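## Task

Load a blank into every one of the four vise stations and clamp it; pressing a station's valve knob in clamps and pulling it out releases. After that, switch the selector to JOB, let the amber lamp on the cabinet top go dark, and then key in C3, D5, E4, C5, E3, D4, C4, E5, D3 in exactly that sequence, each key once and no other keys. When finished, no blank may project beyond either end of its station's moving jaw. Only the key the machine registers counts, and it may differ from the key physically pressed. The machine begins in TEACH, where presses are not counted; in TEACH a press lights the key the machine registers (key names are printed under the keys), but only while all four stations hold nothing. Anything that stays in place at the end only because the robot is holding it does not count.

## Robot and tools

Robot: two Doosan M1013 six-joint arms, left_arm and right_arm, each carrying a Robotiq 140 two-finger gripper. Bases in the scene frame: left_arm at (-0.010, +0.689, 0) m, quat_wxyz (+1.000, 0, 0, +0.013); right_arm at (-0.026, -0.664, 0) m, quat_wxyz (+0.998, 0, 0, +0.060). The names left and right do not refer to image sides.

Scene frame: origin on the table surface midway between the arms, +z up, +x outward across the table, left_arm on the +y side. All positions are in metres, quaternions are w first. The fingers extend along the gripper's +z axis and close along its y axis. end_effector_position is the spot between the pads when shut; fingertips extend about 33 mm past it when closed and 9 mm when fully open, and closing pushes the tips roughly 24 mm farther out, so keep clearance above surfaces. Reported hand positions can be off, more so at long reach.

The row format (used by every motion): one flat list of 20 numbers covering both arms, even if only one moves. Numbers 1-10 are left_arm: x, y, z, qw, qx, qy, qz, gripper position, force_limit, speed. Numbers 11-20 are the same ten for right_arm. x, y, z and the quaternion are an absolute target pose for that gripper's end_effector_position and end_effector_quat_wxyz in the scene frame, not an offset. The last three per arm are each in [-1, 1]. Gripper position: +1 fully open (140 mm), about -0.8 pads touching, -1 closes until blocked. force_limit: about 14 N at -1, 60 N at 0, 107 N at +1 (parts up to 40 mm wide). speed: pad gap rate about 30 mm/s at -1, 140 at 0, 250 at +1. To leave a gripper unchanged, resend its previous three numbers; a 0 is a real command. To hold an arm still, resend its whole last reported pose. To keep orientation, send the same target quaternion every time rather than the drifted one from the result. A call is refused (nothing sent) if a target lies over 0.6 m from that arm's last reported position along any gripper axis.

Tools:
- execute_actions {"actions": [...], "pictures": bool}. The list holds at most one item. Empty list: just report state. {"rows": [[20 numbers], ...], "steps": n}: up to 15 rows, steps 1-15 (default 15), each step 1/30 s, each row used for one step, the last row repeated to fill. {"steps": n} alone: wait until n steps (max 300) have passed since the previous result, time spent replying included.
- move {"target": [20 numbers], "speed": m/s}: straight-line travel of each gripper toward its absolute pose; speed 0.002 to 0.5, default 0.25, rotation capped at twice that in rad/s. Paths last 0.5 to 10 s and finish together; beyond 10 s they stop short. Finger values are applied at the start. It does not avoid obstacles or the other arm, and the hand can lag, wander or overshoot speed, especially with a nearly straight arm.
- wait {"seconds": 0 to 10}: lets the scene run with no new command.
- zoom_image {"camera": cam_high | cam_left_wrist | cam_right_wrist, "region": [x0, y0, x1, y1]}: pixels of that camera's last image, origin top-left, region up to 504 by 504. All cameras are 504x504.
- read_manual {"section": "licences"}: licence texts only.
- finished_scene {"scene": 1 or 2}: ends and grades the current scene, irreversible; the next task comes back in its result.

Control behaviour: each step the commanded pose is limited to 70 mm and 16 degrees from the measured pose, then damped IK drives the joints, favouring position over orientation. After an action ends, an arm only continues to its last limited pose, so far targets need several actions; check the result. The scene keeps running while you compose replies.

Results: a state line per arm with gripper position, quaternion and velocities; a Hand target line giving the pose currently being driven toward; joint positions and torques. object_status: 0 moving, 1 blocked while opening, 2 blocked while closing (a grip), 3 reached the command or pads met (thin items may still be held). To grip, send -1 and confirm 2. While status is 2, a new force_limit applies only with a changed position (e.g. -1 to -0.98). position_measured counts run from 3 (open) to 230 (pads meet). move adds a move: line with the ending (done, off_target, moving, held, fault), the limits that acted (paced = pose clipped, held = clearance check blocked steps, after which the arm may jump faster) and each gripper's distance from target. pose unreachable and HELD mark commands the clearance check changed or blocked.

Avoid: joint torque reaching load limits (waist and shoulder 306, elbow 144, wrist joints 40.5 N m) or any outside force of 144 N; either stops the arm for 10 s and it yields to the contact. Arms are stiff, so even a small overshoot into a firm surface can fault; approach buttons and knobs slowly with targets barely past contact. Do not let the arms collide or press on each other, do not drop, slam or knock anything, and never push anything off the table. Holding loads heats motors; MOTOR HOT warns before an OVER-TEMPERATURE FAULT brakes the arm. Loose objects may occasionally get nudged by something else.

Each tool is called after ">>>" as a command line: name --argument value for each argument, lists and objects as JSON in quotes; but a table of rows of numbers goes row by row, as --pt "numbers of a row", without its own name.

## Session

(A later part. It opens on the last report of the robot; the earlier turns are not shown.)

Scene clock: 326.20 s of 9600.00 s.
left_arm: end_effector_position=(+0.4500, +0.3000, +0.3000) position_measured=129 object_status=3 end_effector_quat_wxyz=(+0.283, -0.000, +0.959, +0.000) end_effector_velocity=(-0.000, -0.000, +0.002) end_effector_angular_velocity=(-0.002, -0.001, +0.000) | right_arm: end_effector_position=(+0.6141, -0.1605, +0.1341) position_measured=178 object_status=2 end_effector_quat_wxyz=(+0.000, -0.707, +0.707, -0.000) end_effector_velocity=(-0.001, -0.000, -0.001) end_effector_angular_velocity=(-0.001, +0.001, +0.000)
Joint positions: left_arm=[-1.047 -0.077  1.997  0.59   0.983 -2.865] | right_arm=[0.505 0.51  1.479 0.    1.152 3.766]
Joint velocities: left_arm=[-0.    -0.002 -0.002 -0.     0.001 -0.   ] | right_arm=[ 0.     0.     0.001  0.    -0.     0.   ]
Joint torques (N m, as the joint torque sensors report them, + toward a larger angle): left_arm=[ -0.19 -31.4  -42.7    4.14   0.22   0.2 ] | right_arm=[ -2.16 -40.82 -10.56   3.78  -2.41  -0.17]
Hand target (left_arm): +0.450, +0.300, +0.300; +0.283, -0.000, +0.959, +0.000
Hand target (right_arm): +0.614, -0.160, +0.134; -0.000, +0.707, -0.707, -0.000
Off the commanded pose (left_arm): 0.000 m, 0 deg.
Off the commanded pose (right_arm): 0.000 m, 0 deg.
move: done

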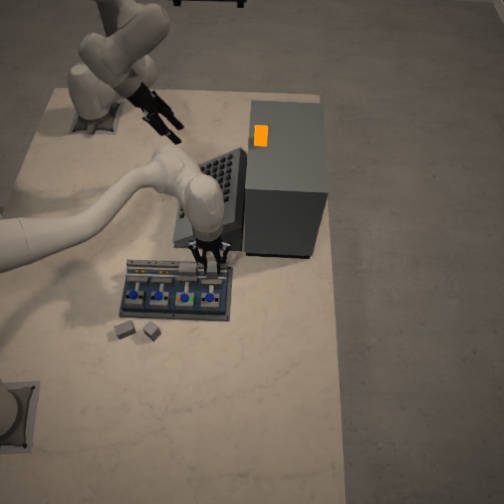

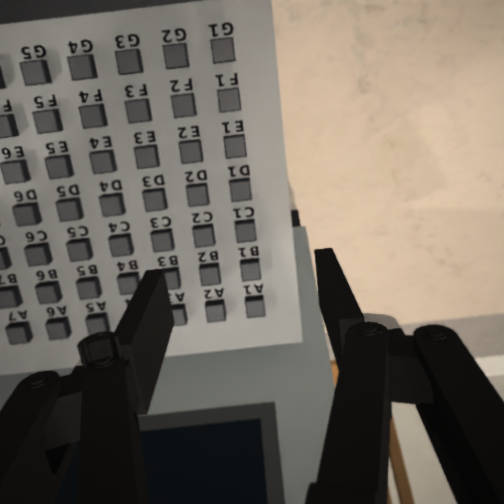

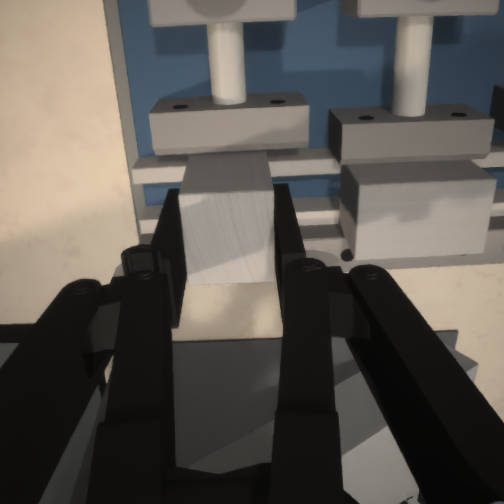

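>>> move --target '[0.45,0.3,0.3,0.283,0,0.959,0,0,0,0,0.614,-0.1605,0.1355,0,0.7071,-0.7071,0,-0.15,-0.5,-0.5]' --speed 0.01

>>> move --target '[0.45,0.3,0.3,0.283,0,0.959,0,0,0,0,0.614,-0.1605,0.18,0,0.7071,-0.7071,0,-0.15,-0.5,-0.5]' --speed 0.1

>>> move --target '[0.45,0.3,0.3,0.283,0,0.959,0,0,0,0,0.613,-0.263,0.155,0,0.7071,-0.7071,0,-1,-0.5,0]' --speed 0.12

>>> move --target '[0.45,0.3,0.3,0.283,0,0.959,0,0,0,0,0.613,-0.263,0.1345,0,0.7071,-0.7071,0,-1,-0.5,0]' --speed 0.015

>>> move --target '[0.45,0.3,0.3,0.283,0,0.959,0,0,0,0,0.6,-0.29,0.175,0,0.7071,-0.7071,0,0,-0.5,0]' --speed 0.08

>>> move --target '[0.45,0.3,0.3,0.283,0,0.959,0,0,0,0,0.42,-0.363,0.14,0,0.469,-0.883,0,0,-0.5,0]' --speed 0.2

>>> move --target '[0.45,0.3,0.3,0.283,0,0.959,0,0,0,0,0.42,-0.363,0.097,0,0.469,-0.883,0,0,-0.5,0]' --speed 0.08

Scene clock: 345.17 s of 9600.00 s.
left_arm: end_effector_position=(+0.4500, +0.3000, +0.3000) position_measured=129 object_status=3 end_effector_quat_wxyz=(+0.283, -0.000, +0.959, +0.000) end_effector_velocity=(-0.000, +0.000, +0.001) end_effector_angular_velocity=(-0.000, -0.000, +0.000) | right_arm: end_effector_position=(+0.6140, -0.1605, +0.1355) position_measured=148 object_status=3 end_effector_quat_wxyz=(-0.000, -0.707, +0.707, -0.000) end_effector_velocity=(+0.000, -0.000, -0.000) end_effector_angular_velocity=(-0.000, +0.000, +0.000)
Joint positions: left_arm=[-1.047 -0.077  1.997  0.59   0.983 -2.865] | right_arm=[ 0.505  0.509  1.478 -0.     1.155  3.766]
Joint velocities: left_arm=[-0.    -0.001 -0.     0.     0.001 -0.   ] | right_arm=[-0.  0. -0.  0.  0. -0.]
Joint torques (N m, as the joint torque sensors report them, + toward a larger angle): left_arm=[  1.03 -31.07 -42.59   4.19   0.01   0.21] | right_arm=[ -2.75 -91.12 -38.4    4.35  -0.11   0.33]
Hand target (left_arm): +0.450, +0.300, +0.300; +0.283, -0.000, +0.959, +0.000
Hand target (right_arm): +0.614, -0.161, +0.136; +0.000, +0.707, -0.707, +0.000
Off the commanded pose (left_arm): 0.000 m, 0 deg.
Off the commanded pose (right_arm): 0.000 m, 0 deg.
After step 90, 15.27 s passed at rest.
move: done

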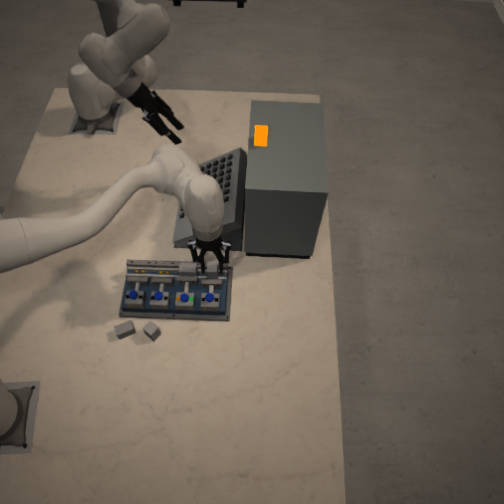

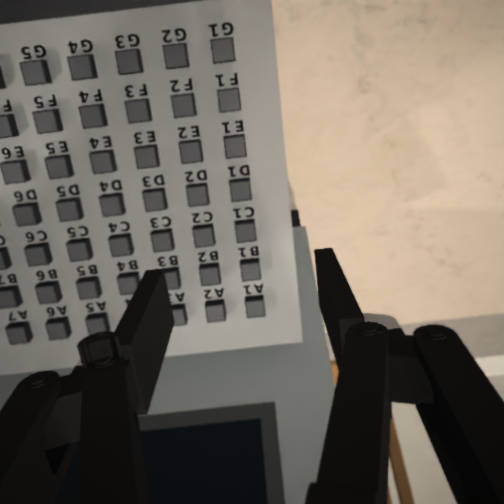

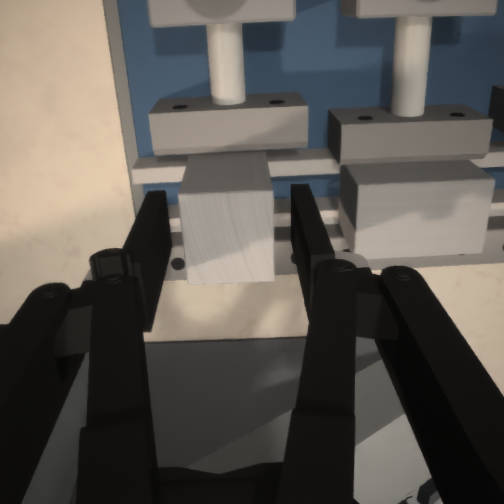

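Scene clock: 345.93 s of 9600.00 s.
left_arm: end_effector_position=(+0.4500, +0.3000, +0.3000) position_measured=129 object_status=3 end_effector_quat_wxyz=(+0.283, -0.000, +0.959, +0.000) end_effector_velocity=(+0.000, -0.001, +0.002) end_effector_angular_velocity=(-0.004, -0.001, +0.000) | right_arm: end_effector_position=(+0.6140, -0.1605, +0.1800) position_measured=148 object_status=3 end_effector_quat_wxyz=(-0.000, -0.707, +0.707, -0.000) end_effector_velocity=(-0.000, +0.000, +0.001) end_effector_angular_velocity=(+0.000, -0.000, +0.001)
Joint positions: left_arm=[-1.047 -0.077  1.997  0.59   0.983 -2.865] | right_arm=[ 0.505  0.482  1.434 -0.     1.225  3.766]
Joint velocities: left_arm=[ 0.    -0.001 -0.002 -0.001 -0.001 -0.   ] | right_arm=[ 0.001 -0.    -0.001 -0.     0.001  0.   ]
Joint torques (N m, as the joint torque sensors report them, + toward a larger angle): left_arm=[  0.5  -32.26 -42.09   4.16   0.15   0.18] | right_arm=[ -1.56 -87.85 -39.54   4.46  -0.16   0.21]
Hand target (left_arm): +0.450, +0.300, +0.300; +0.283, -0.000, +0.959, +0.000
Hand target (right_arm): +0.614, -0.161, +0.180; +0.000, +0.707, -0.707, +0.000
Off the commanded pose (left_arm): 0.000 m, 0 deg.
Off the commanded pose (right_arm): 0.000 m, 0 deg.
move: done

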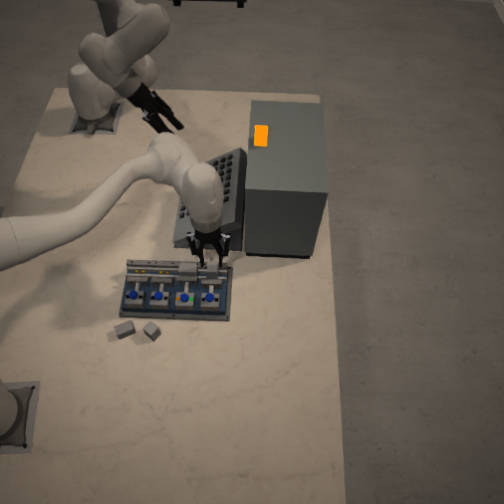

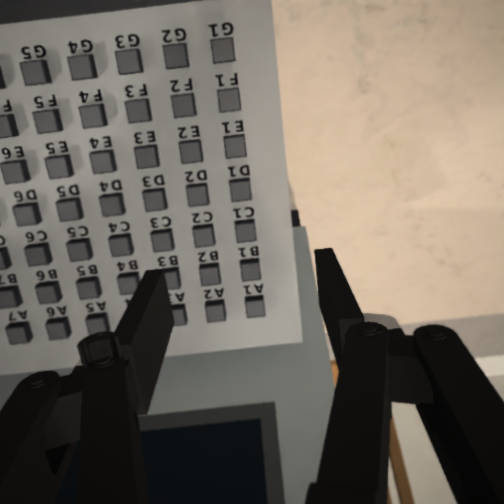

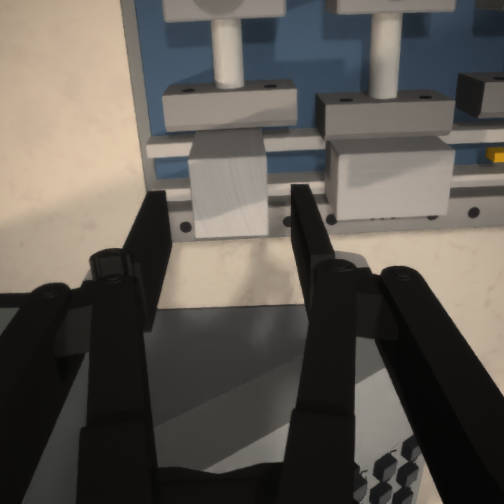

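Scene clock: 347.13 s of 9600.00 s.
left_arm: end_effector_position=(+0.4500, +0.3000, +0.3000) position_measured=129 object_status=3 end_effector_quat_wxyz=(+0.283, -0.000, +0.959, +0.000) end_effector_velocity=(-0.000, -0.001, +0.000) end_effector_angular_velocity=(-0.001, +0.001, +0.000) | right_arm: end_effector_position=(+0.6128, -0.2629, +0.1550) position_measured=232 object_status=3 end_effector_quat_wxyz=(-0.000, -0.707, +0.707, +0.000) end_effector_velocity=(-0.001, +0.000, -0.000) end_effector_angular_velocity=(+0.000, +0.001, +0.002)
Joint positions: left_arm=[-1.047 -0.077  1.997  0.59   0.983 -2.865] | right_arm=[0.396 0.408 1.595 0.    1.139 3.657]
Joint velocities: left_arm=[-0.     0.001 -0.001 -0.002 -0.     0.   ] | right_arm=[ 0.001 -0.     0.001  0.    -0.    -0.001]
Joint torques (N m, as the joint torque sensors report them, + toward a larger angle): left_arm=[ -0.29 -31.28 -42.55   4.17   0.11   0.16] | right_arm=[ -2.06 -80.73 -38.19   4.36  -0.25   0.22]
Hand target (left_arm): +0.450, +0.300, +0.300; +0.283, -0.000, +0.959, +0.000
Hand target (right_arm): +0.613, -0.263, +0.155; +0.000, +0.707, -0.707, -0.000
Off the commanded pose (left_arm): 0.000 m, 0 deg.
Off the commanded pose (right_arm): 0.000 m, 0 deg.
move: done

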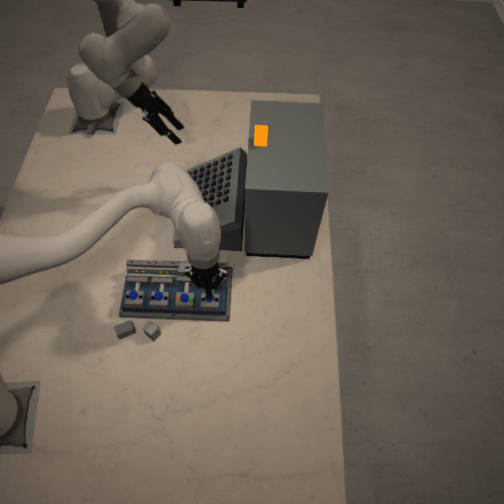

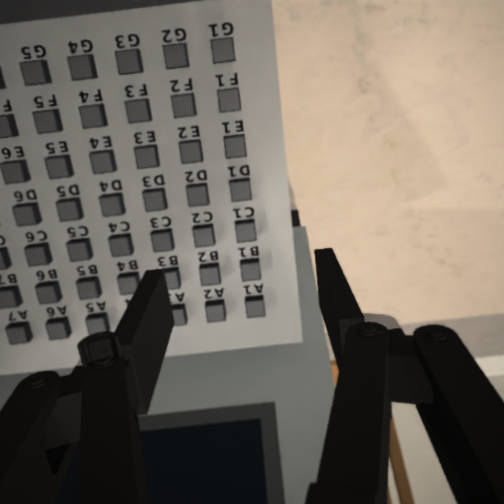

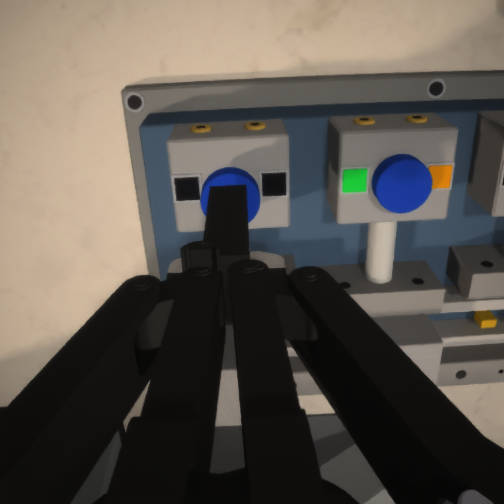

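Scene clock: 348.73 s of 9600.00 s.
left_arm: end_effector_position=(+0.4500, +0.3000, +0.3000) position_measured=129 object_status=3 end_effector_quat_wxyz=(+0.283, -0.000, +0.959, +0.000) end_effector_velocity=(-0.001, -0.000, +0.000) end_effector_angular_velocity=(-0.001, +0.001, +0.000) | right_arm: end_effector_position=(+0.6130, -0.2630, +0.1345) position_measured=232 object_status=3 end_effector_quat_wxyz=(-0.000, -0.707, +0.707, +0.000) end_effector_velocity=(-0.000, -0.000, -0.001) end_effector_angular_velocity=(-0.000, +0.001, +0.000)
Joint positions: left_arm=[-1.047 -0.077  1.997  0.59   0.983 -2.865] | right_arm=[0.396 0.422 1.614 0.    1.105 3.657]
Joint velocities: left_arm=[-0.001 -0.001  0.    -0.001  0.001 -0.   ] | right_arm=[ 0.     0.     0.001 -0.    -0.    -0.   ]
Joint torques (N m, as the joint torque sensors report them, + toward a larger angle): left_arm=[  1.09 -31.34 -42.4    4.11   0.22   0.15] | right_arm=[ -3.99 -75.84 -34.95   3.62  -0.98  -0.02]
Hand target (left_arm): +0.450, +0.300, +0.300; +0.283, -0.000, +0.959, +0.000
Hand target (right_arm): +0.613, -0.263, +0.134; -0.000, +0.707, -0.707, -0.000
Off the commanded pose (left_arm): 0.000 m, 0 deg.
Off the commanded pose (right_arm): 0.000 m, 0 deg.
move: done

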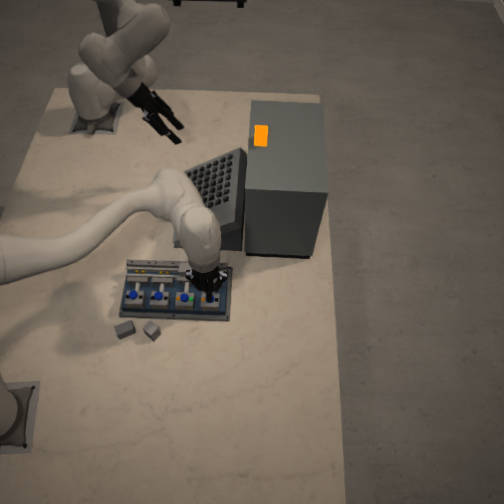

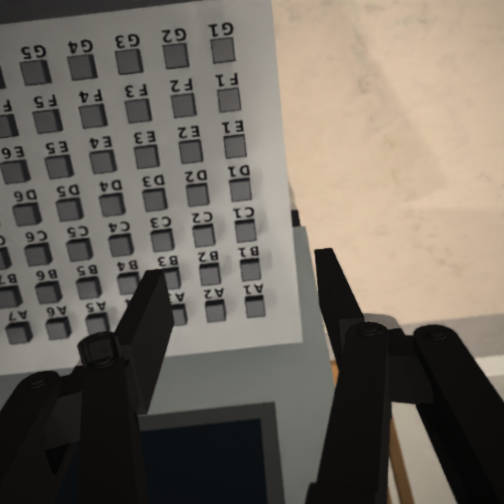

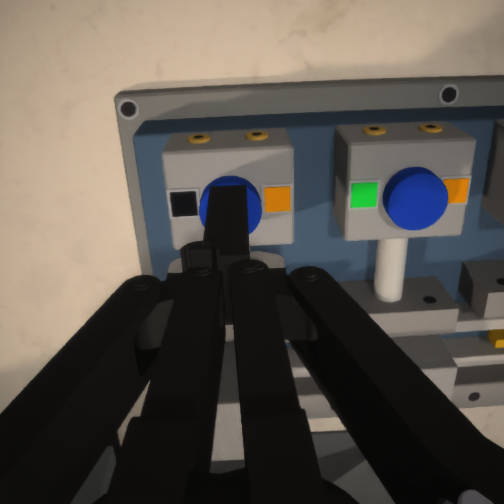

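Scene clock: 349.67 s of 9600.00 s.
left_arm: end_effector_position=(+0.4500, +0.3000, +0.3000) position_measured=129 object_status=3 end_effector_quat_wxyz=(+0.283, -0.000, +0.959, +0.000) end_effector_velocity=(+0.000, -0.001, +0.001) end_effector_angular_velocity=(-0.002, -0.001, +0.001) | right_arm: end_effector_position=(+0.5999, -0.2900, +0.1749) position_measured=129 object_status=3 end_effector_quat_wxyz=(-0.000, -0.707, +0.707, -0.000) end_effector_velocity=(+0.000, -0.001, +0.000) end_effector_angular_velocity=(-0.000, +0.000, -0.001)
Joint positions: left_arm=[-1.047 -0.077  1.997  0.59   0.983 -2.865] | right_arm=[ 0.373  0.357  1.629 -0.     1.155  3.633]
Joint velocities: left_arm=[ 0.     0.    -0.002 -0.    -0.    -0.001] | right_arm=[-0.002 -0.     0.    -0.     0.    -0.001]
Joint torques (N m, as the joint torque sensors report them, + toward a larger angle): left_arm=[  1.22 -31.27 -42.33   4.14   0.29   0.09] | right_arm=[ -3.4  -76.44 -38.35   4.51  -0.15   0.12]
Hand target (left_arm): +0.450, +0.300, +0.300; +0.283, -0.000, +0.959, +0.000
Hand target (right_arm): +0.600, -0.290, +0.175; +0.000, +0.707, -0.707, +0.000
Off the commanded pose (left_arm): 0.000 m, 0 deg.
Off the commanded pose (right_arm): 0.000 m, 0 deg.
move: done

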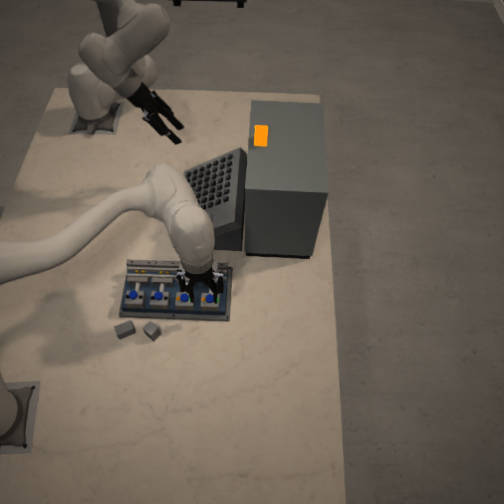

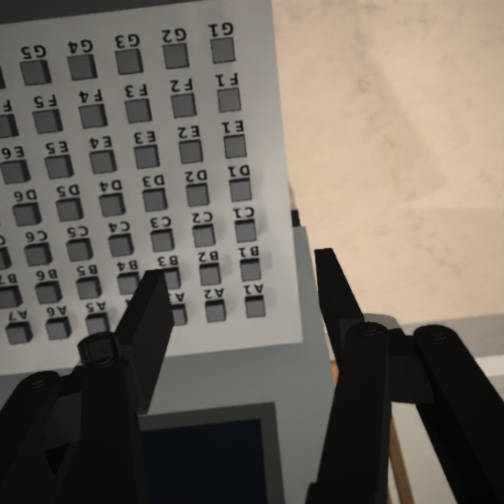

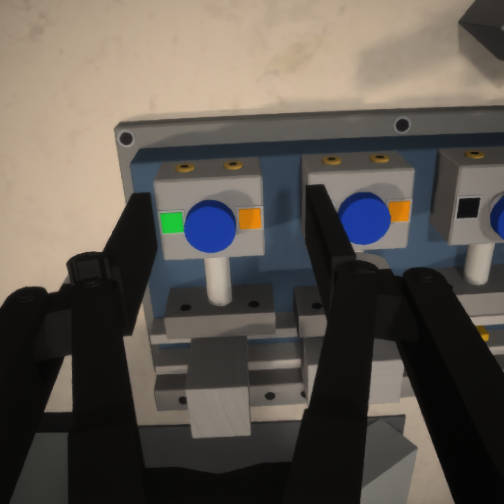

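Scene clock: 351.50 s of 9600.00 s.
left_arm: end_effector_position=(+0.4500, +0.3000, +0.3000) position_measured=129 object_status=3 end_effector_quat_wxyz=(+0.283, -0.000, +0.959, +0.000) end_effector_velocity=(+0.001, -0.001, +0.001) end_effector_angular_velocity=(+0.001, -0.003, -0.003) | right_arm: end_effector_position=(+0.4200, -0.3626, +0.1398) position_measured=129 object_status=3 end_effector_quat_wxyz=(+0.000, -0.469, +0.883, +0.000) end_effector_velocity=(-0.000, -0.000, +0.000) end_effector_angular_velocity=(-0.000, -0.000, -0.001)
Joint positions: left_arm=[-1.047 -0.077  1.997  0.59   0.983 -2.865] | right_arm=[0.412 0.102 2.028 0.    1.011 4.266]
Joint velocities: left_arm=[-0.001  0.001 -0.001  0.004 -0.001 -0.   ] | right_arm=[ 0.    -0.001  0.001 -0.    -0.     0.002]
Joint torques (N m, as the joint torque sensors report them, + toward a larger angle): left_arm=[  0.8  -31.77 -42.24   4.17   0.15   0.21] | right_arm=[ -2.64 -46.73 -35.45   4.11  -0.11   0.24]
Hand target (left_arm): +0.450, +0.300, +0.300; +0.283, -0.000, +0.959, +0.000
Hand target (right_arm): +0.420, -0.363, +0.140; +0.000, -0.469, +0.883, +0.000
Off the commanded pose (left_arm): 0.000 m, 0 deg.
Off the commanded pose (right_arm): 0.000 m, 0 deg.
move: done

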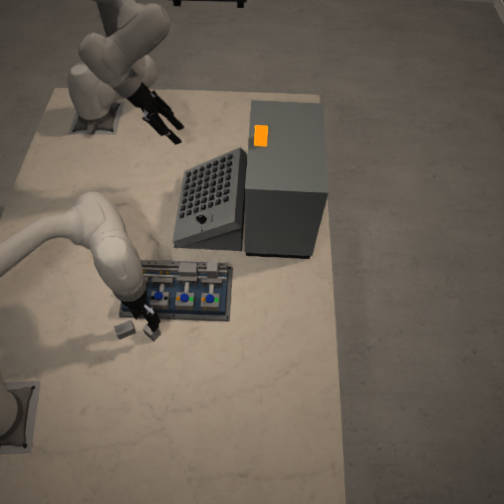

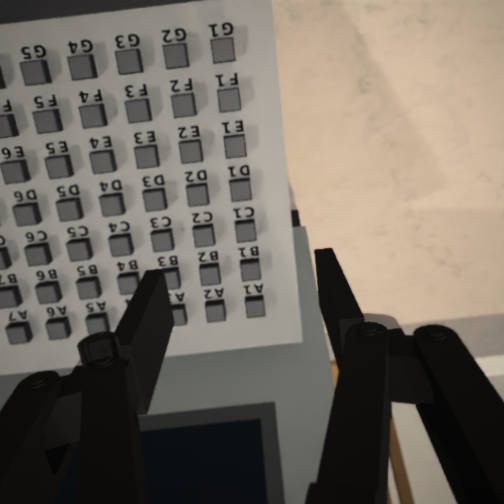

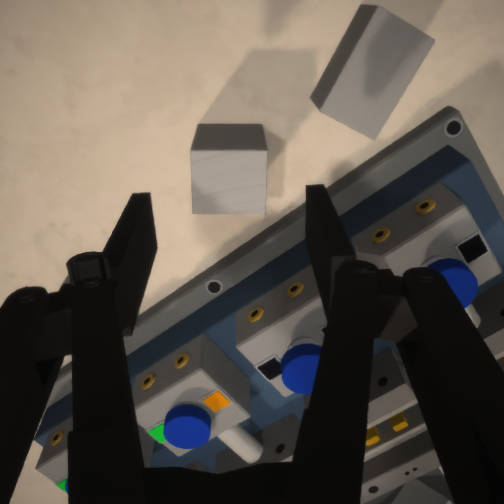

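Scene clock: 352.37 s of 9600.00 s.
left_arm: end_effector_position=(+0.4500, +0.3000, +0.3000) position_measured=129 object_status=3 end_effector_quat_wxyz=(+0.283, -0.000, +0.959, +0.000) end_effector_velocity=(-0.000, -0.001, -0.001) end_effector_angular_velocity=(+0.001, +0.001, +0.000) | right_arm: end_effector_position=(+0.4200, -0.3630, +0.0970) position_measured=129 object_status=3 end_effector_quat_wxyz=(+0.000, -0.469, +0.883, +0.000) end_effector_velocity=(+0.000, -0.001, -0.001) end_effector_angular_velocity=(-0.000, +0.001, -0.001)
Joint positions: left_arm=[-1.047 -0.077  1.997  0.59   0.983 -2.865] | right_arm=[0.411 0.146 2.07  0.    0.925 4.266]
Joint velocities: left_arm=[-0.001  0.001 -0.    -0.001  0.001 -0.   ] | right_arm=[-0.001  0.001  0.001  0.    -0.001  0.   ]
Joint torques (N m, as the joint torque sensors report them, + toward a larger angle): left_arm=[ -0.16 -31.8  -42.34   4.12   0.19   0.19] | right_arm=[ -1.71 -49.11 -32.98   4.18  -0.01   0.35]
Hand target (left_arm): +0.450, +0.300, +0.300; +0.283, -0.000, +0.959, +0.000
Hand target (right_arm): +0.420, -0.363, +0.097; -0.000, -0.469, +0.883, +0.000
Off the commanded pose (left_arm): 0.000 m, 0 deg.
Off the commanded pose (right_arm): 0.000 m, 0 deg.
move: done

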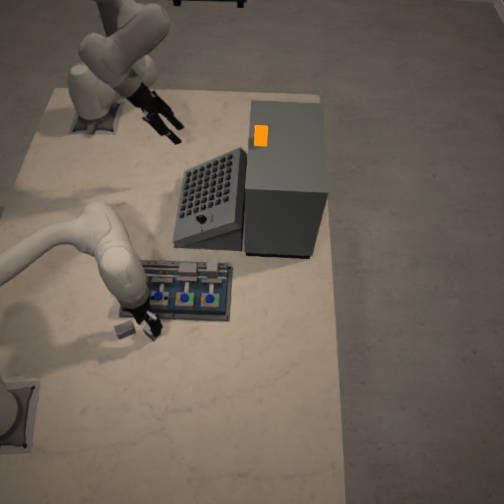

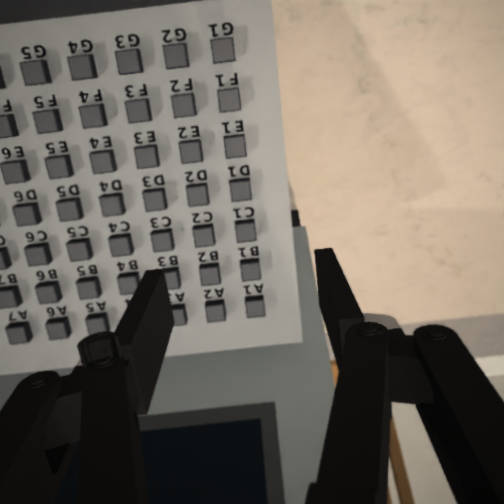

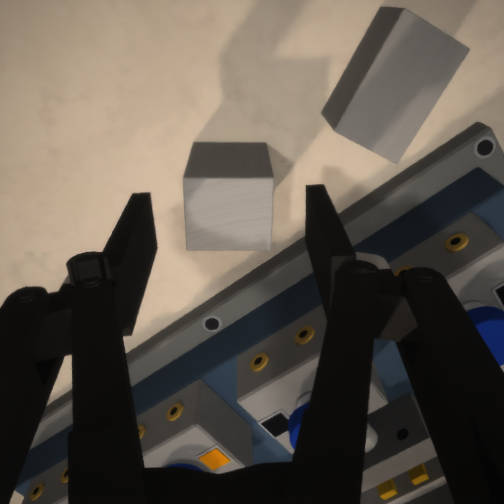

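>>> move --target '[0.45,0.3,0.3,0.283,0,0.959,0,0,0,0,0.4215,-0.3605,0.097,0,0.454,-0.891,0,0,0,0]' --speed 0.05

Scene clock: 388.30 s of 9600.00 s.
left_arm: end_effector_position=(+0.4500, +0.3000, +0.3000) position_measured=129 object_status=3 end_effector_quat_wxyz=(+0.283, -0.000, +0.959, -0.000) end_effector_velocity=(-0.001, +0.000, -0.001) end_effector_angular_velocity=(+0.001, +0.000, -0.001) | right_arm: end_effector_position=(+0.4215, -0.3605, +0.0970) position_measured=129 object_status=3 end_effector_quat_wxyz=(+0.000, -0.454, +0.891, +0.000) end_effector_velocity=(-0.000, +0.000, -0.000) end_effector_angular_velocity=(-0.001, +0.000, +0.000)
Joint positions: left_arm=[-1.047 -0.077  1.997  0.59   0.983 -2.865] | right_arm=[0.414 0.15  2.065 0.    0.926 4.303]
Joint velocities: left_arm=[-0.001  0.     0.001  0.    -0.    -0.   ] | right_arm=[ 0.001  0.    -0.    -0.001  0.     0.002]
Joint torques (N m, as the joint torque sensors report them, + toward a larger angle): left_arm=[  0.41 -31.46 -42.19   4.11   0.21   0.25] | right_arm=[ -0.63 -51.48 -33.62   3.77  -0.1   -0.01]
Hand target (left_arm): +0.450, +0.300, +0.300; +0.283, -0.000, +0.959, +0.000
Hand target (right_arm): +0.422, -0.361, +0.097; +0.000, -0.454, +0.891, +0.000
Off the commanded pose (left_arm): 0.000 m, 0 deg.
Off the commanded pose (right_arm): 0.000 m, 0 deg.
After step 90, 32.23 s passed at rest.
move: done

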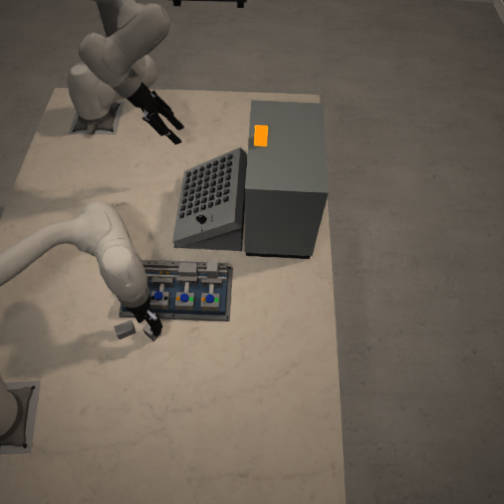

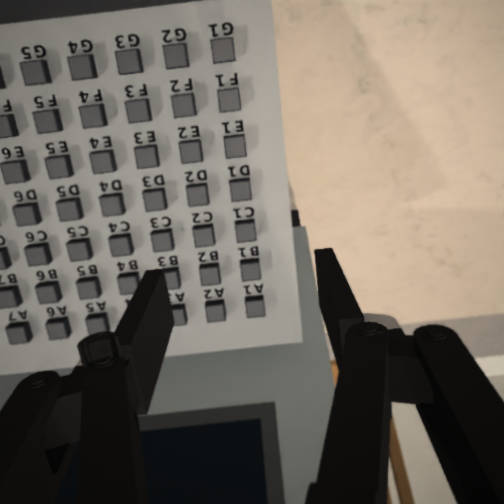

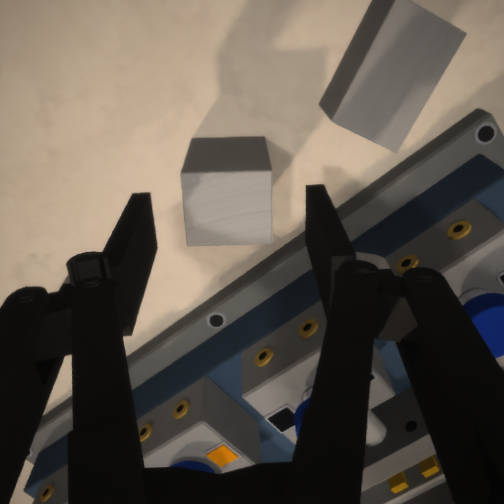

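>>> move --target '[0.45,0.3,0.3,0.283,0,0.959,0,0,0,0,0.4215,-0.3605,0.065,0,0.454,-0.891,0,0,0,0]' --speed 0.05

>>> move --target '[0.45,0.3,0.3,0.283,0,0.959,0,0,0,0,0.4215,-0.3605,0.065,0,0.454,-0.891,0,-1,-0.5,-0.5]' --speed 0.05

>>> move --target '[0.45,0.3,0.3,0.283,0,0.959,0,0,0,0,0.4215,-0.3605,0.2,0,0.454,-0.891,0,-1,-0.5,-0.5]' --speed 0.15

>>> move --target '[0.45,0.3,0.3,0.283,0,0.959,0,0,0,0,0.444,-0.1605,0.2,0,0.7071,-0.7071,0,-1,-0.5,-0.5]' --speed 0.15

>>> move --target '[0.45,0.3,0.3,0.283,0,0.959,0,0,0,0,0.444,-0.1605,0.154,0,0.7071,-0.7071,0,-1,-0.5,-0.5]' --speed 0.06

Scene clock: 401.97 s of 9600.00 s.
left_arm: end_effector_position=(+0.4500, +0.3000, +0.3000) position_measured=129 object_status=3 end_effector_quat_wxyz=(+0.283, -0.000, +0.959, +0.000) end_effector_velocity=(-0.001, -0.001, +0.000) end_effector_angular_velocity=(-0.001, +0.001, -0.001) | right_arm: end_effector_position=(+0.4215, -0.3605, +0.0650) position_measured=129 object_status=3 end_effector_quat_wxyz=(+0.000, -0.454, +0.891, +0.000) end_effector_velocity=(+0.000, -0.001, -0.001) end_effector_angular_velocity=(-0.000, +0.000, -0.002)
Joint positions: left_arm=[-1.047 -0.077  1.997  0.59   0.983 -2.865] | right_arm=[0.414 0.187 2.093 0.    0.861 4.303]
Joint velocities: left_arm=[-0.001  0.    -0.001 -0.002  0.     0.   ] | right_arm=[-0.002  0.001  0.001 -0.    -0.001  0.   ]
Joint torques (N m, as the joint torque sensors report them, + toward a larger angle): left_arm=[  0.89 -32.46 -42.73   4.23   0.25   0.24] | right_arm=[ -1.1  -52.57 -31.44   3.71  -0.35   0.46]
Hand target (left_arm): +0.450, +0.300, +0.300; +0.283, -0.000, +0.959, +0.000
Hand target (right_arm): +0.422, -0.360, +0.065; -0.000, -0.454, +0.891, +0.000
Off the commanded pose (left_arm): 0.000 m, 0 deg.
Off the commanded pose (right_arm): 0.000 m, 0 deg.
After step 90, 9.77 s passed at rest.
move: done

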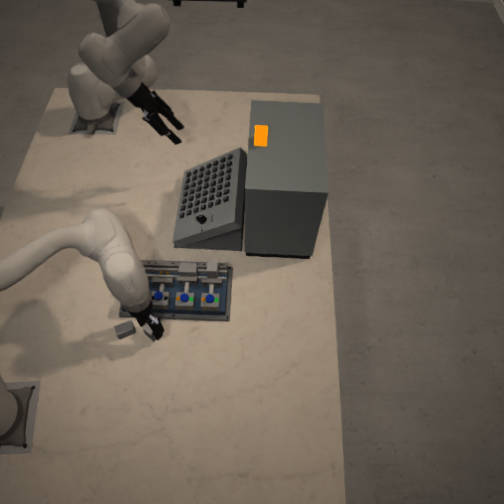

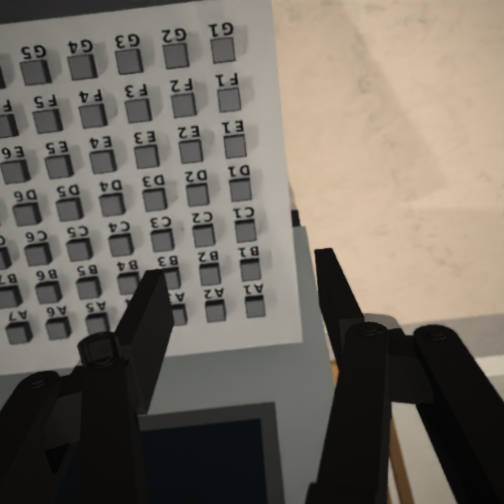

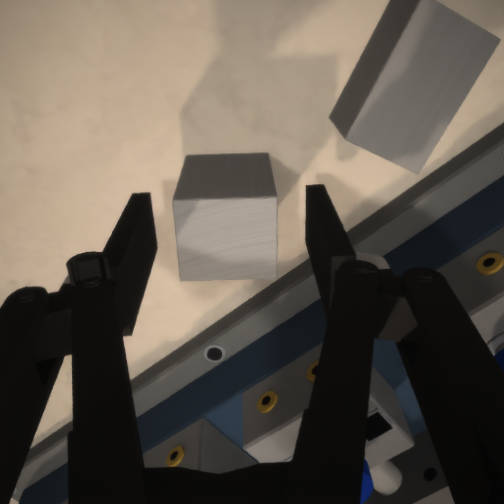

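Scene clock: 402.67 s of 9600.00 s.
left_arm: end_effector_position=(+0.4500, +0.3000, +0.3000) position_measured=129 object_status=3 end_effector_quat_wxyz=(+0.283, -0.000, +0.959, +0.000) end_effector_velocity=(+0.000, -0.000, +0.001) end_effector_angular_velocity=(-0.001, -0.000, +0.000) | right_arm: end_effector_position=(+0.4215, -0.3605, +0.0650) position_measured=172 object_status=2 end_effector_quat_wxyz=(-0.000, -0.454, +0.891, +0.000) end_effector_velocity=(+0.000, +0.000, +0.000) end_effector_angular_velocity=(-0.000, -0.001, +0.000)
Joint positions: left_arm=[-1.047 -0.077  1.997  0.59   0.983 -2.865] | right_arm=[0.414 0.187 2.093 0.    0.861 4.303]
Joint velocities: left_arm=[ 0.    -0.    -0.001 -0.001 -0.     0.   ] | right_arm=[ 0. -0. -0. -0. -0.  0.]
Joint torques (N m, as the joint torque sensors report them, + toward a larger angle): left_arm=[  0.3  -32.13 -42.39   4.12   0.32   0.22] | right_arm=[ -3.39 -46.12 -26.62   3.48  -0.21   0.1 ]
Hand target (left_arm): +0.450, +0.300, +0.300; +0.283, -0.000, +0.959, +0.000
Hand target (right_arm): +0.422, -0.360, +0.065; -0.000, -0.454, +0.891, +0.000
Off the commanded pose (left_arm): 0.000 m, 0 deg.
Off the commanded pose (right_arm): 0.000 m, 0 deg.
move: done

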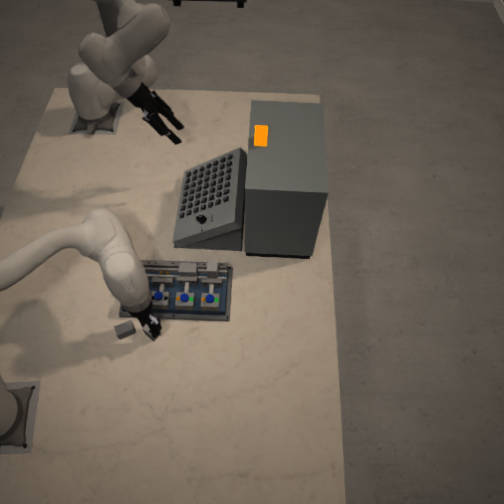

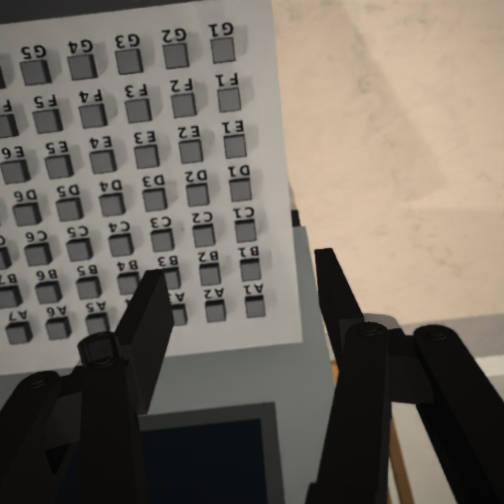

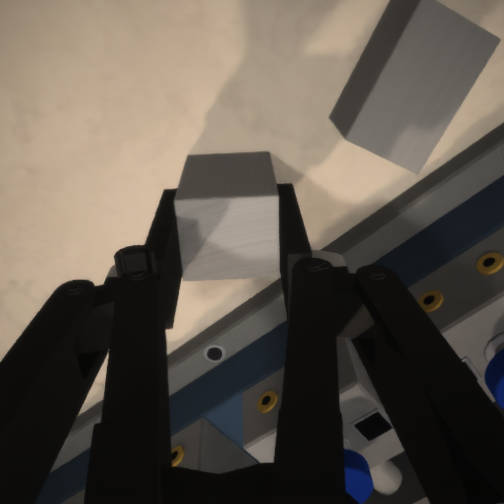

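Scene clock: 403.90 s of 9600.00 s.
left_arm: end_effector_position=(+0.4500, +0.3000, +0.3000) position_measured=129 object_status=3 end_effector_quat_wxyz=(+0.283, -0.000, +0.959, -0.000) end_effector_velocity=(+0.000, -0.001, -0.000) end_effector_angular_velocity=(+0.000, -0.001, -0.002) | right_arm: end_effector_position=(+0.4214, -0.3606, +0.2000) position_measured=172 object_status=2 end_effector_quat_wxyz=(-0.000, -0.454, +0.891, -0.000) end_effector_velocity=(+0.001, +0.000, +0.001) end_effector_angular_velocity=(+0.001, -0.001, -0.000)
Joint positions: left_arm=[-1.047 -0.077  1.997  0.59   0.983 -2.865] | right_arm=[ 0.414  0.055  1.958 -0.     1.129  4.303]
Joint velocities: left_arm=[-0.001  0.001 -0.001  0.001 -0.001 -0.   ] | right_arm=[-0.001 -0.001 -0.002 -0.     0.001 -0.   ]
Joint torques (N m, as the joint torque sensors report them, + toward a larger angle): left_arm=[  0.98 -31.62 -42.82   4.07   0.18   0.11] | right_arm=[ -1.33 -44.52 -39.18   4.19  -0.09   0.34]
Hand target (left_arm): +0.450, +0.300, +0.300; +0.283, -0.000, +0.959, +0.000
Hand target (right_arm): +0.421, -0.361, +0.200; +0.000, -0.454, +0.891, -0.000
Off the commanded pose (left_arm): 0.000 m, 0 deg.
Off the commanded pose (right_arm): 0.000 m, 0 deg.
move: done

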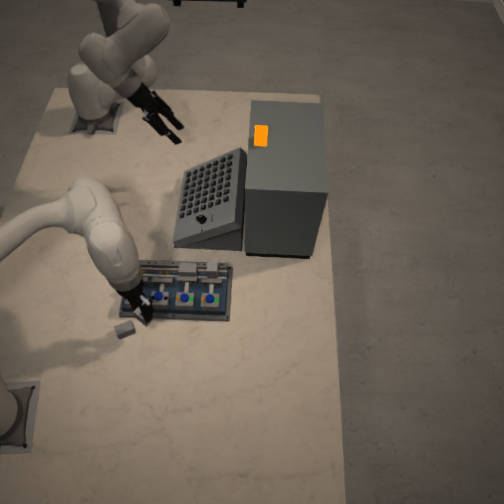

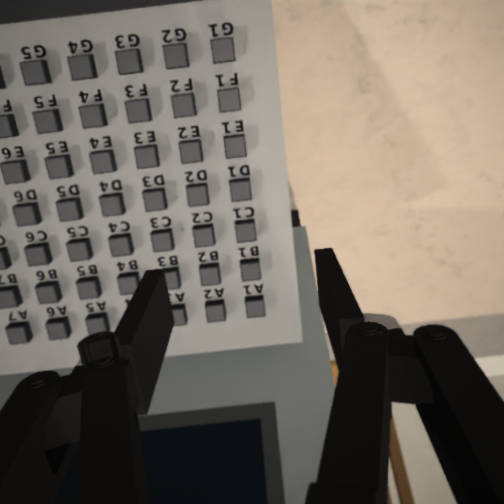

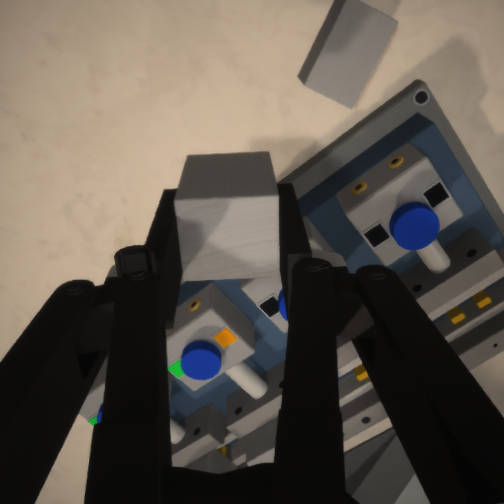

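Scene clock: 406.33 s of 9600.00 s.
left_arm: end_effector_position=(+0.4500, +0.3000, +0.3000) position_measured=129 object_status=3 end_effector_quat_wxyz=(+0.283, -0.000, +0.959, -0.000) end_effector_velocity=(+0.000, +0.001, +0.000) end_effector_angular_velocity=(-0.001, +0.000, +0.002) | right_arm: end_effector_position=(+0.4444, -0.1605, +0.2001) position_measured=172 object_status=2 end_effector_quat_wxyz=(+0.000, -0.707, +0.707, -0.000) end_effector_velocity=(+0.001, +0.001, +0.000) end_effector_angular_velocity=(+0.001, -0.000, +0.001)
Joint positions: left_arm=[-1.047 -0.077  1.997  0.59   0.983 -2.865] | right_arm=[ 0.651  0.282  1.685 -0.     1.175  3.912]
Joint velocities: left_arm=[ 0.002 -0.001  0.    -0.001 -0.     0.   ] | right_arm=[ 0.     0.001 -0.002  0.     0.    -0.001]
Joint torques (N m, as the joint torque sensors report them, + toward a larger angle): left_arm=[  0.66 -31.75 -42.8    4.12   0.15   0.16] | right_arm=[ -1.89 -72.11 -39.22   4.45  -0.06   0.06]
Hand target (left_arm): +0.450, +0.300, +0.300; +0.283, -0.000, +0.959, +0.000
Hand target (right_arm): +0.444, -0.161, +0.200; -0.000, +0.707, -0.707, +0.000
Off the commanded pose (left_arm): 0.000 m, 0 deg.
Off the commanded pose (right_arm): 0.000 m, 0 deg.
move: done

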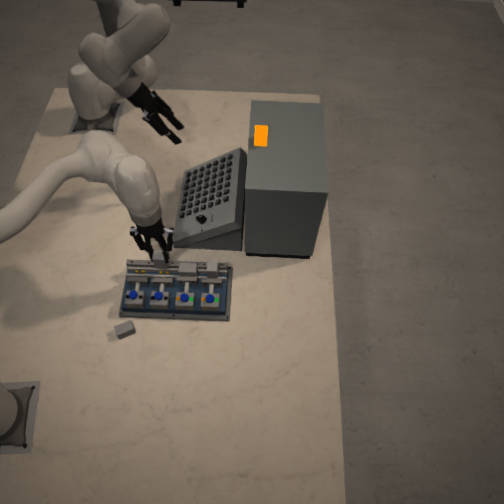

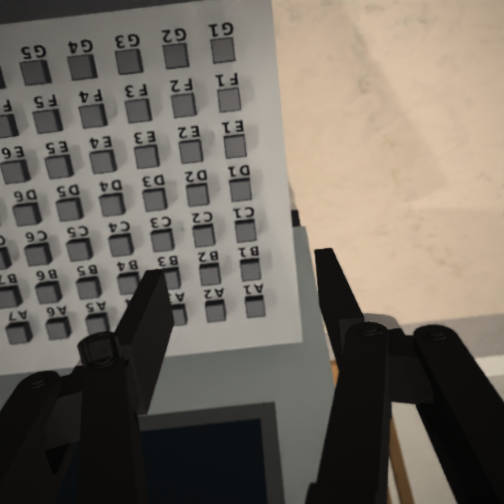

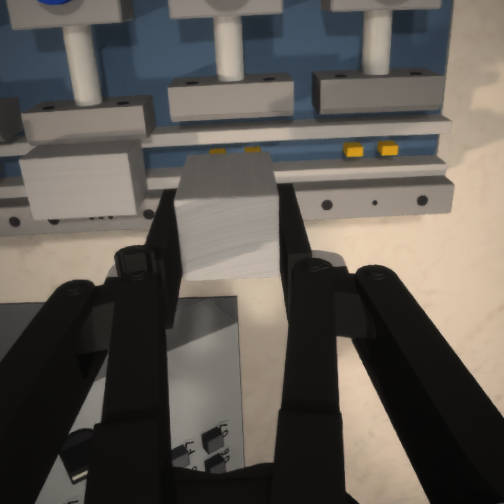

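Scene clock: 407.40 s of 9600.00 s.
left_arm: end_effector_position=(+0.4500, +0.3000, +0.3000) position_measured=129 object_status=3 end_effector_quat_wxyz=(+0.283, -0.000, +0.959, +0.000) end_effector_velocity=(+0.001, +0.000, +0.002) end_effector_angular_velocity=(-0.003, -0.002, +0.001) | right_arm: end_effector_position=(+0.4440, -0.1604, +0.1540) position_measured=172 object_status=2 end_effector_quat_wxyz=(+0.000, -0.707, +0.707, +0.000) end_effector_velocity=(+0.000, +0.000, -0.001) end_effector_angular_velocity=(-0.000, +0.000, -0.001)
Joint positions: left_arm=[-1.047 -0.077  1.997  0.59   0.983 -2.865] | right_arm=[0.651 0.313 1.733 0.    1.095 3.912]
Joint velocities: left_arm=[ 0.001 -0.002 -0.002  0.     0.    -0.   ] | right_arm=[-0.     0.001 -0.     0.    -0.     0.001]
Joint torques (N m, as the joint torque sensors report them, + toward a larger angle): left_arm=[ -0.04 -32.67 -42.05   4.12   0.18   0.16] | right_arm=[ -2.13 -73.6  -38.58   4.26  -0.25   0.25]
Hand target (left_arm): +0.450, +0.300, +0.300; +0.283, -0.000, +0.959, +0.000
Hand target (right_arm): +0.444, -0.160, +0.154; -0.000, +0.707, -0.707, -0.000
Off the commanded pose (left_arm): 0.000 m, 0 deg.
Off the commanded pose (right_arm): 0.000 m, 0 deg.
move: done

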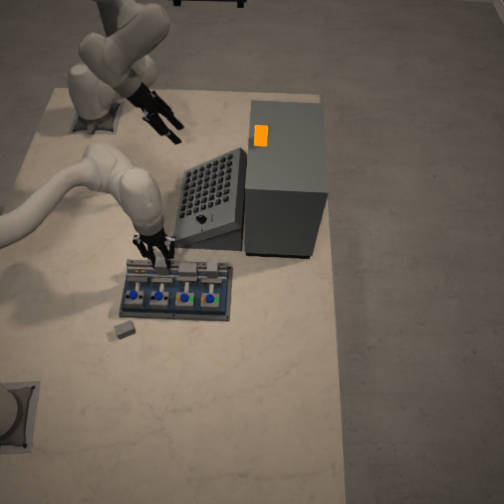

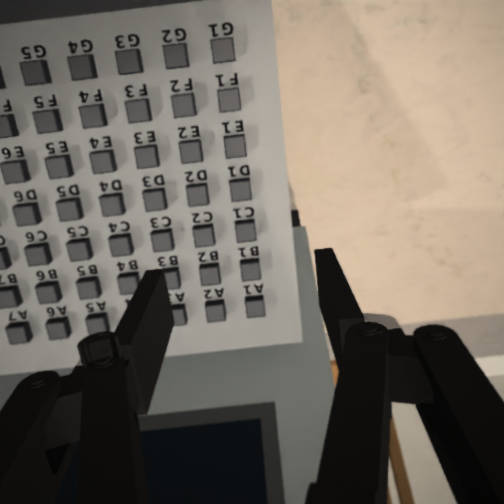

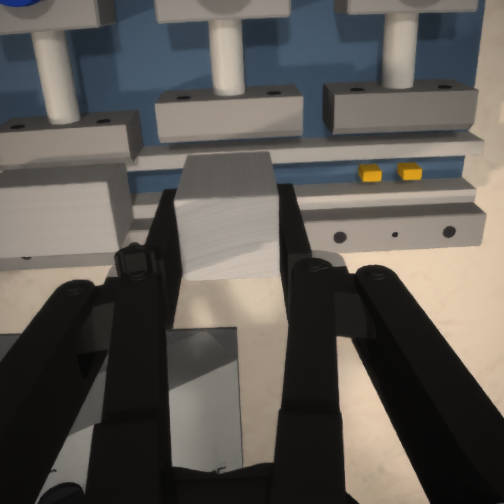

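>>> move --target '[0.45,0.3,0.3,0.283,0,0.959,0,0,0,0,0.444,-0.1625,0.145,0,0.7071,-0.7071,0,-1,-0.5,-0.5]' --speed 0.015

Scene clock: 411.73 s of 9600.00 s.
left_arm: end_effector_position=(+0.4500, +0.3000, +0.3000) position_measured=129 object_status=3 end_effector_quat_wxyz=(+0.283, -0.000, +0.959, -0.000) end_effector_velocity=(+0.000, +0.001, -0.001) end_effector_angular_velocity=(+0.002, +0.000, +0.001) | right_arm: end_effector_position=(+0.4440, -0.1625, +0.1450) position_measured=172 object_status=2 end_effector_quat_wxyz=(+0.000, -0.707, +0.707, +0.000) end_effector_velocity=(+0.001, +0.000, +0.000) end_effector_angular_velocity=(+0.000, -0.001, -0.000)
Joint positions: left_arm=[-1.047 -0.077  1.997  0.59   0.983 -2.865] | right_arm=[0.649 0.318 1.745 0.    1.079 3.91 ]
Joint velocities: left_arm=[ 0.001  0.001  0.001  0.001  0.    -0.   ] | right_arm=[-0.     0.    -0.001 -0.    -0.     0.   ]
Joint torques (N m, as the joint torque sensors report them, + toward a larger angle): left_arm=[  1.06 -31.79 -42.27   4.09   0.19   0.14] | right_arm=[ -0.46 -72.92 -37.71   4.35  -0.07   0.26]
Hand target (left_arm): +0.450, +0.300, +0.300; +0.283, -0.000, +0.959, +0.000
Hand target (right_arm): +0.444, -0.162, +0.145; +0.000, +0.707, -0.707, -0.000
Off the commanded pose (left_arm): 0.000 m, 0 deg.
Off the commanded pose (right_arm): 0.000 m, 0 deg.
After step 90, 0.50 s passed at rest.
move: done

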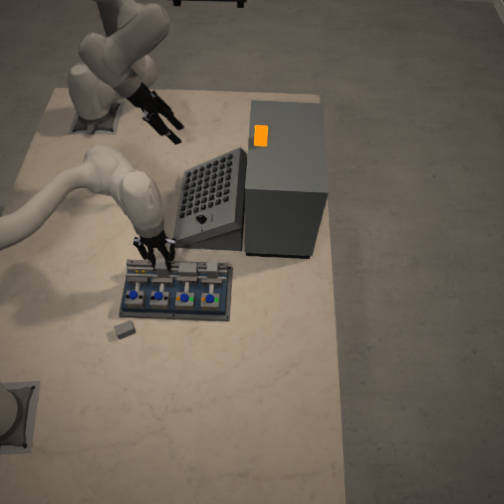

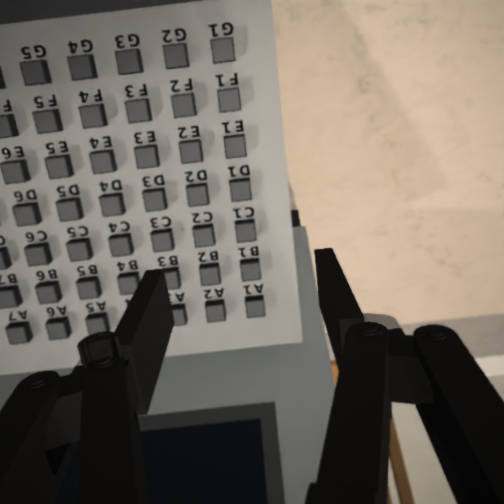

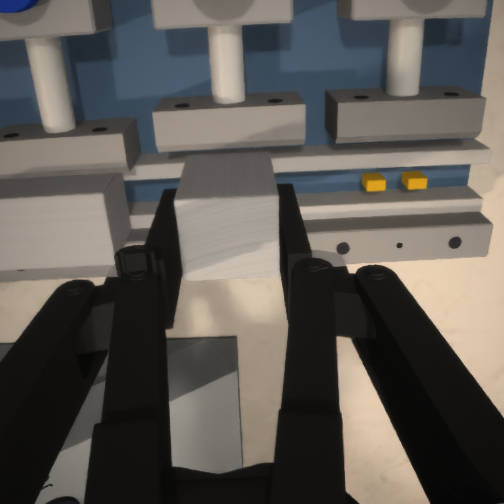

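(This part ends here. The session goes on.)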